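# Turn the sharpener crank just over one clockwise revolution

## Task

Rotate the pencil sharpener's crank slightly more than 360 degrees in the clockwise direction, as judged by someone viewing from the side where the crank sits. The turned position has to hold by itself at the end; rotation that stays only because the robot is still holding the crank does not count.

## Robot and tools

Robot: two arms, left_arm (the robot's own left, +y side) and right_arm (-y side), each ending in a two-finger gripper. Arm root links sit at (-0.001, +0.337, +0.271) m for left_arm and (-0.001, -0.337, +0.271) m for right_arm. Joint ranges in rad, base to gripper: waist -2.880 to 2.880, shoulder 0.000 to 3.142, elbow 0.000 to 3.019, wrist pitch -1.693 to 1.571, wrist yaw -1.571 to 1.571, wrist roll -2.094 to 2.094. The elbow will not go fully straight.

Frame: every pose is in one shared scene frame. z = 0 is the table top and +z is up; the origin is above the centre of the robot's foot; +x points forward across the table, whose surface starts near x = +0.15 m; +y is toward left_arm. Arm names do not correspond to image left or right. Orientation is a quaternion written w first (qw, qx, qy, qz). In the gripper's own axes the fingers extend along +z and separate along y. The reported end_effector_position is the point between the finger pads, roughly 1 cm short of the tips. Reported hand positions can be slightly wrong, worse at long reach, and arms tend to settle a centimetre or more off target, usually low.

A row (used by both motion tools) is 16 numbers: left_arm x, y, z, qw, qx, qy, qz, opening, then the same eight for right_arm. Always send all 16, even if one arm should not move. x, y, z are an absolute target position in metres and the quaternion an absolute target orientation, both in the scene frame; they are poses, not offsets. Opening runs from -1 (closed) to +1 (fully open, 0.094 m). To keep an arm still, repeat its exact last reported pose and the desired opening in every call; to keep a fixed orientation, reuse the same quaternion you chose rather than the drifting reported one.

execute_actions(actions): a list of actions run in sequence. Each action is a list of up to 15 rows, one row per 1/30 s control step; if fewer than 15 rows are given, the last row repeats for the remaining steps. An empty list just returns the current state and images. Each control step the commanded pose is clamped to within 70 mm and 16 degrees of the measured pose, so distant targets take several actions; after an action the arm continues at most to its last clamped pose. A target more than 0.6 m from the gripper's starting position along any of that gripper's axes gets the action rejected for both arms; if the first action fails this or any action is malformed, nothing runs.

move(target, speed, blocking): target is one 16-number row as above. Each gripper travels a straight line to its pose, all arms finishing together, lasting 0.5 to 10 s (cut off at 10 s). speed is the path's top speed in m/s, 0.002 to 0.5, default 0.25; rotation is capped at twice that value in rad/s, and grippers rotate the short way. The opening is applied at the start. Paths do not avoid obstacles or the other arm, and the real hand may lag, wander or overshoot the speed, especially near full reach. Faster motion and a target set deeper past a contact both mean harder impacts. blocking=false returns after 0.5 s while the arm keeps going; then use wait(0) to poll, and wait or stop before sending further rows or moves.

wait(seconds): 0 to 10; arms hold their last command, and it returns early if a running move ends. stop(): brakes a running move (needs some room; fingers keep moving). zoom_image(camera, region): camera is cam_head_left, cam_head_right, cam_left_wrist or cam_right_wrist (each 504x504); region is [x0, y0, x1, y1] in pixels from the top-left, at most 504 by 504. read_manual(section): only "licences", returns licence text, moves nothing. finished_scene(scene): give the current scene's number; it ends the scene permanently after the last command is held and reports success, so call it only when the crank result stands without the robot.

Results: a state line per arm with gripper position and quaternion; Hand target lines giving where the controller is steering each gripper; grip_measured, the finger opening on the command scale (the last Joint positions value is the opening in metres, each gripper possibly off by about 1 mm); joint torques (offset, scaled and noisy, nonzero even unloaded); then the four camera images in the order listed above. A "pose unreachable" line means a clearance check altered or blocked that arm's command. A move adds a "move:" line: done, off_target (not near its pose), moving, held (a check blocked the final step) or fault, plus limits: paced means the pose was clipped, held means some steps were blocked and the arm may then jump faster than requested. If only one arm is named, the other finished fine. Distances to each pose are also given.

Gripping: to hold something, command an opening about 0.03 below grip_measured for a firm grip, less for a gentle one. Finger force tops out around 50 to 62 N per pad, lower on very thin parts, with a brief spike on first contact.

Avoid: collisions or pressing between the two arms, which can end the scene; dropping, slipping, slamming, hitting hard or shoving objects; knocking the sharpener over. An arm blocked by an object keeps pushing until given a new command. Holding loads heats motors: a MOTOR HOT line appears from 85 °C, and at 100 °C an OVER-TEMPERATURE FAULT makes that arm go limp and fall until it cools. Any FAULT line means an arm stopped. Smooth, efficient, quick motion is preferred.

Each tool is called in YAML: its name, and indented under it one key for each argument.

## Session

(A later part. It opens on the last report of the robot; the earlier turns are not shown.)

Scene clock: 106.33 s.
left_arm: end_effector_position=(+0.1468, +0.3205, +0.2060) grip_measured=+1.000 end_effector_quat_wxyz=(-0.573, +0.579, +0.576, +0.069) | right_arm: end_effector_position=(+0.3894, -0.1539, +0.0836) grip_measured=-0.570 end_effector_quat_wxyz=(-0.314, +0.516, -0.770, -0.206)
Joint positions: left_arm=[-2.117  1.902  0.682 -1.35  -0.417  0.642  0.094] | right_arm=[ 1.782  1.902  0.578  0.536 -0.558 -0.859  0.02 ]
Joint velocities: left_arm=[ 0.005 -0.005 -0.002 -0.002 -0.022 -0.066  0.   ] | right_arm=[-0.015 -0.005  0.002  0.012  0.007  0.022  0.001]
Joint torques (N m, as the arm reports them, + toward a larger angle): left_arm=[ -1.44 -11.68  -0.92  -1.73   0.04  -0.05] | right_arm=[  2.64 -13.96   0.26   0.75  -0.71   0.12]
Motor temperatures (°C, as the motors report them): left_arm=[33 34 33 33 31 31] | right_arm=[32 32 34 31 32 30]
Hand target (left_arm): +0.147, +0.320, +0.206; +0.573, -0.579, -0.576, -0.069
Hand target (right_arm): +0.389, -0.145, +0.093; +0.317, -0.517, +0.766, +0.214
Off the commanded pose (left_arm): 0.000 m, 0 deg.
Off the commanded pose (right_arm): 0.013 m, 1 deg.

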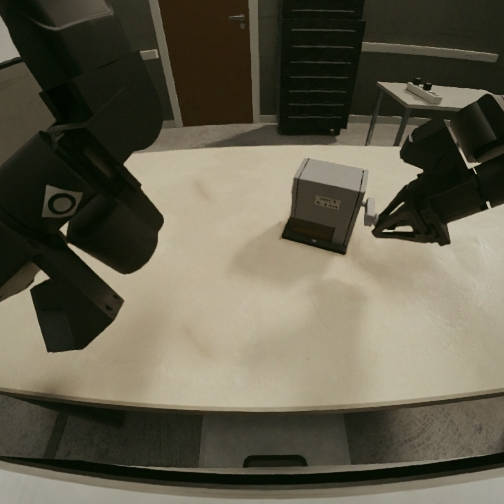

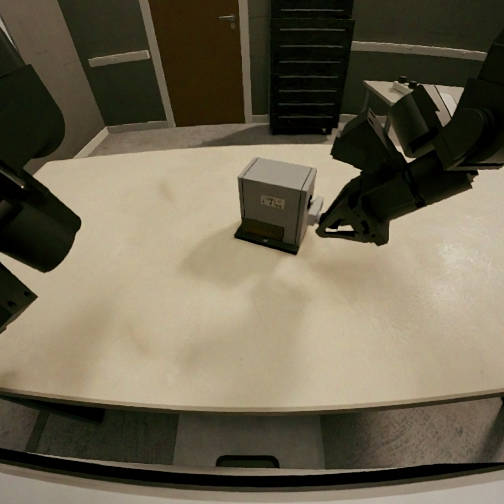

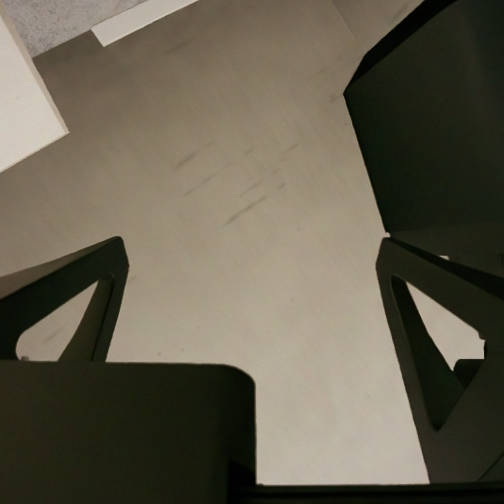

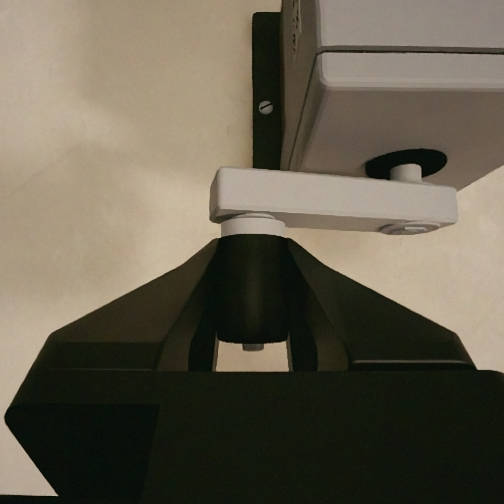

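Good. Continue to ~410°.

execute_actions:
  actions:
    - [[0.1468,0.3205,0.206,-0.573,0.579,0.576,0.069,1,0.398,-0.147,0.112,-0.317,0.517,-0.766,-0.214,-0.6]]
    - [[0.1468,0.3205,0.206,-0.573,0.579,0.576,0.069,1,0.412,-0.153,0.126,-0.317,0.517,-0.766,-0.214,-0.6]]
    - [[0.1468,0.3205,0.206,-0.573,0.579,0.576,0.069,1,0.430,-0.160,0.133,-0.317,0.517,-0.766,-0.214,-0.6]]
    - [[0.1468,0.3205,0.206,-0.573,0.579,0.576,0.069,1,0.450,-0.168,0.130,-0.317,0.517,-0.766,-0.214,-0.6]]
    - [[0.1468,0.3205,0.206,-0.573,0.579,0.576,0.069,1,0.468,-0.175,0.121,-0.317,0.517,-0.766,-0.214,-0.6]]
    - [[0.1468,0.3205,0.206,-0.573,0.579,0.576,0.069,1,0.482,-0.181,0.108,-0.317,0.517,-0.766,-0.214,-0.6]]
    - [[0.1468,0.3205,0.206,-0.573,0.579,0.576,0.069,1,0.482,-0.181,0.106,-0.317,0.517,-0.766,-0.214,-0.6]]

Scene clock: 116.40 s.
left_arm: end_effector_position=(+0.1468, +0.3205, +0.2060) grip_measured=+1.000 end_effector_quat_wxyz=(-0.573, +0.579, +0.576, +0.069) | right_arm: end_effector_position=(+0.4704, -0.1875, +0.1109) grip_measured=-0.570 end_effector_quat_wxyz=(-0.313, +0.512, -0.771, -0.212)
Joint positions: left_arm=[-2.117  1.902  0.682 -1.35  -0.417  0.642  0.094] | right_arm=[ 1.666  1.817  0.766  0.201 -0.644 -0.951  0.02 ]
Joint velocities: left_arm=[-0.024 -0.005 -0.012  0.002 -0.11   0.022  0.   ] | right_arm=[-0.005 -0.015  0.012 -0.017 -0.066 -0.051  0.001]
Joint torques (N m, as the arm reports them, + toward a larger angle): left_arm=[ -1.38 -11.66  -0.91  -1.74   0.05  -0.05] | right_arm=[  1.6  -11.45   5.6    0.96  -0.72  -0.07]
Motor temperatures (°C, as the motors report them): left_arm=[33 34 33 33 31 31] | right_arm=[32 32 34 31 32 30]
Hand target (left_arm): +0.147, +0.320, +0.206; +0.573, -0.579, -0.576, -0.069
Hand target (right_arm): +0.482, -0.181, +0.106; +0.317, -0.517, +0.766, +0.214
Off the commanded pose (left_arm): 0.000 m, 0 deg.
Off the commanded pose (right_arm): 0.014 m, 1 deg.

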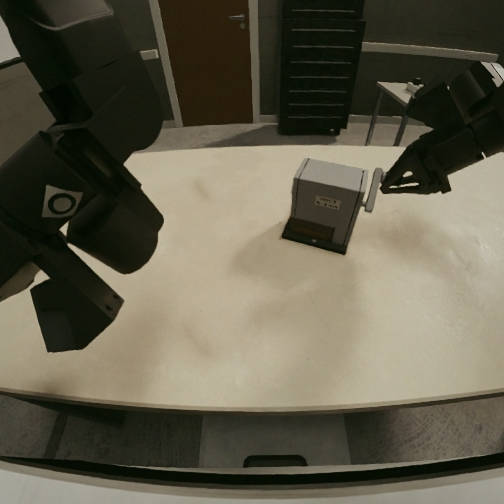

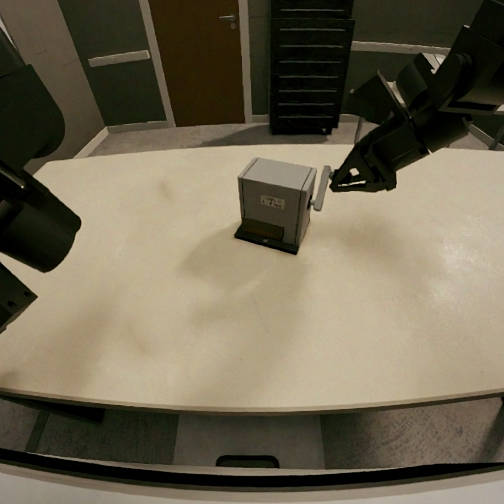

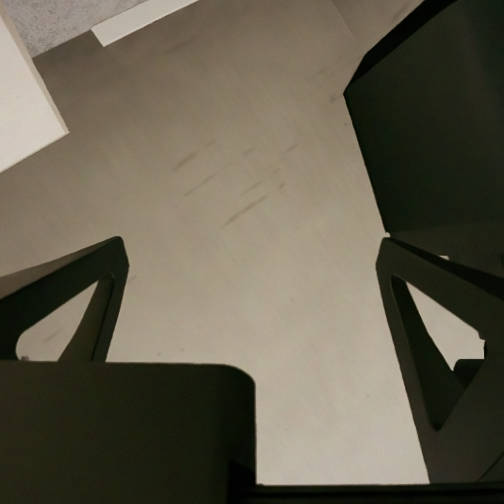

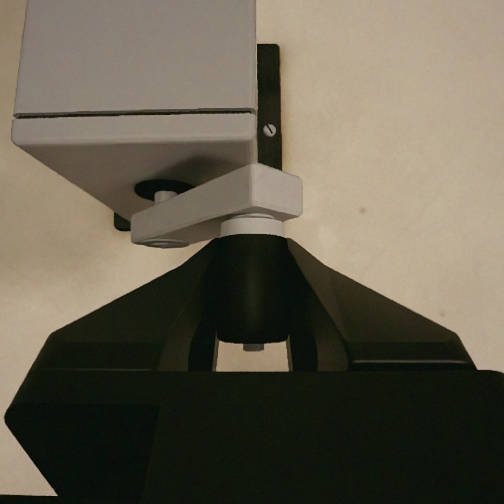

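About 400°. Release and back off.

move:
  target: [0.1468,0.3205,0.206,-0.573,0.579,0.576,0.069,1,0.476,-0.186,0.11,-0.317,0.517,-0.766,-0.214,1]

move:
  target: [0.1468,0.3205,0.206,-0.573,0.579,0.576,0.069,1,0.45,-0.25,0.17,-0.317,0.517,-0.766,-0.214,1]

Scene clock: 120.83 s.
left_arm: end_effector_position=(+0.1468, +0.3205, +0.2060) grip_measured=+1.000 end_effector_quat_wxyz=(-0.573, +0.579, +0.576, +0.069) | right_arm: end_effector_position=(+0.4701, -0.1866, +0.1117) grip_measured=+1.000 end_effector_quat_wxyz=(-0.314, +0.513, -0.770, -0.215)
Joint positions: left_arm=[-2.117  1.902  0.682 -1.35  -0.417  0.642  0.094] | right_arm=[ 1.666  1.817  0.766  0.201 -0.652 -0.952  0.094]
Joint velocities: left_arm=[-0.005 -0.015  0.002  0.002  0.022  0.007  0.   ] | right_arm=[-0.005 -0.005  0.002 -0.002  0.051 -0.037  0.   ]
Joint torques (N m, as the arm reports them, + toward a larger angle): left_arm=[ -1.39 -11.61  -0.92  -1.74   0.04  -0.05] | right_arm=[  0.94 -12.85   4.07   0.88  -0.68  -0.15]
Motor temperatures (°C, as the motors report them): left_arm=[33 34 33 33 31 31] | right_arm=[32 32 35 31 32 30]
Hand target (left_arm): +0.147, +0.320, +0.206; +0.573, -0.579, -0.576, -0.069
Hand target (right_arm): +0.476, -0.186, +0.110; +0.317, -0.517, +0.766, +0.214
Off the commanded pose (left_arm): 0.000 m, 0 deg.
Off the commanded pose (right_arm): 0.006 m, 1 deg.
move: done

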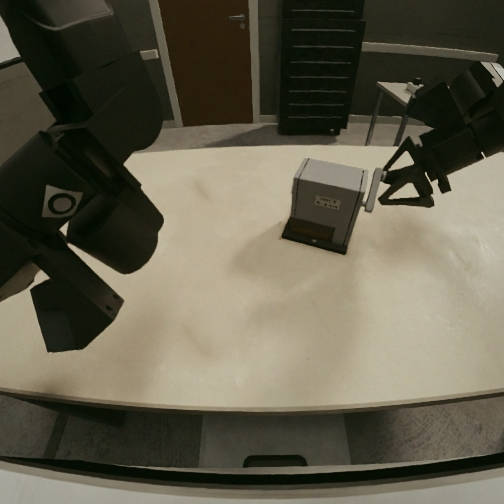

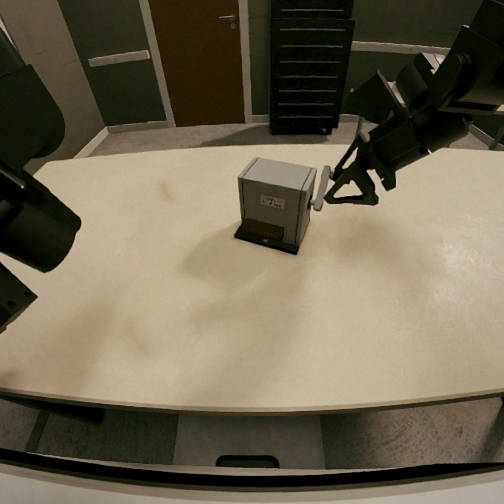

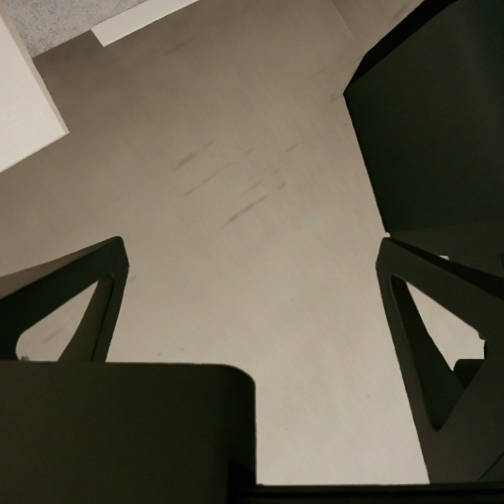

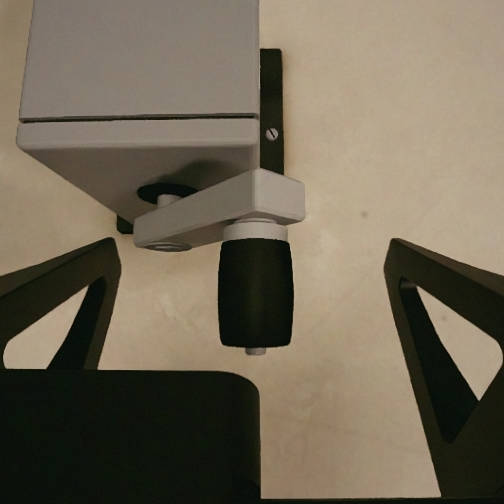

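Scene clock: 121.73 s.
left_arm: end_effector_position=(+0.1468, +0.3205, +0.2060) grip_measured=+1.000 end_effector_quat_wxyz=(-0.573, +0.579, +0.576, +0.069) | right_arm: end_effector_position=(+0.4525, -0.2507, +0.1678) grip_measured=+1.000 end_effector_quat_wxyz=(-0.318, +0.512, -0.769, -0.212)
Joint positions: left_arm=[-2.117  1.902  0.682 -1.35  -0.417  0.642  0.094] | right_arm=[ 1.508  1.619  0.698 -0.02  -0.75  -1.108  0.094]
Joint velocities: left_arm=[-0.005 -0.015 -0.002 -0.027  0.037 -0.051  0.   ] | right_arm=[-0.024 -0.005 -0.017 -0.017  0.007 -0.037  0.   ]
Joint torques (N m, as the arm reports them, + toward a larger angle): left_arm=[ -1.34 -11.68  -0.92  -1.72   0.05  -0.05] | right_arm=[  0.51 -12.96   3.43   0.46  -0.69  -0.16]
Motor temperatures (°C, as the motors report them): left_arm=[33 34 33 33 31 31] | right_arm=[32 32 35 31 32 30]
Hand target (left_arm): +0.147, +0.320, +0.206; +0.573, -0.579, -0.576, -0.069
Hand target (right_arm): +0.449, -0.249, +0.170; +0.317, -0.517, +0.766, +0.214
Off the commanded pose (left_arm): 0.000 m, 0 deg.
Off the commanded pose (right_arm): 0.003 m, 1 deg.
move: done

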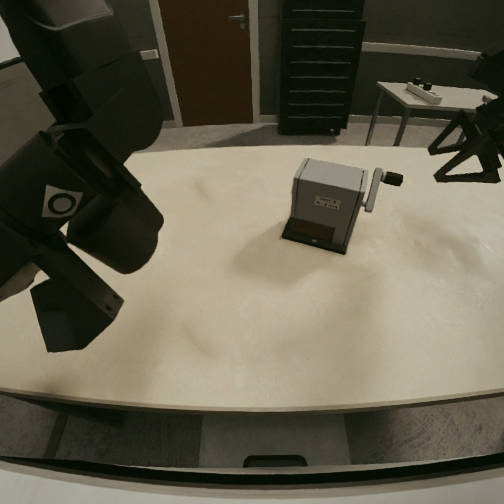

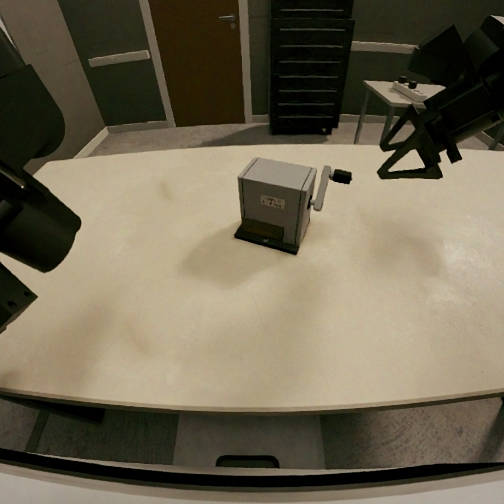

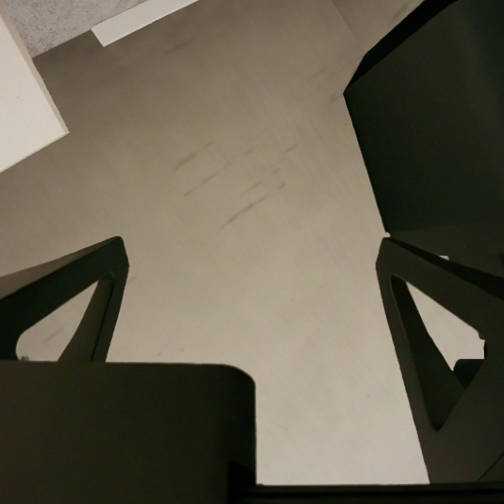

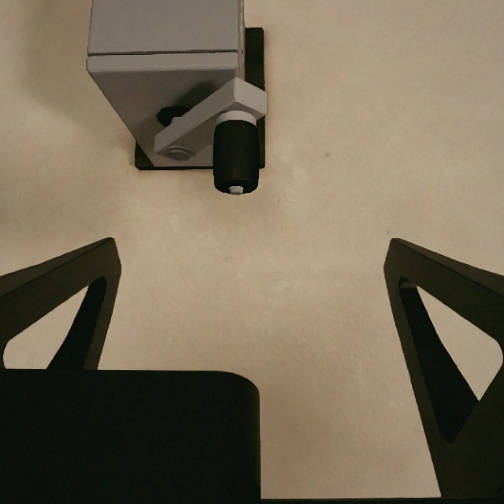

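finished_scene:
  scene: 1

The scene is finished: the task was done.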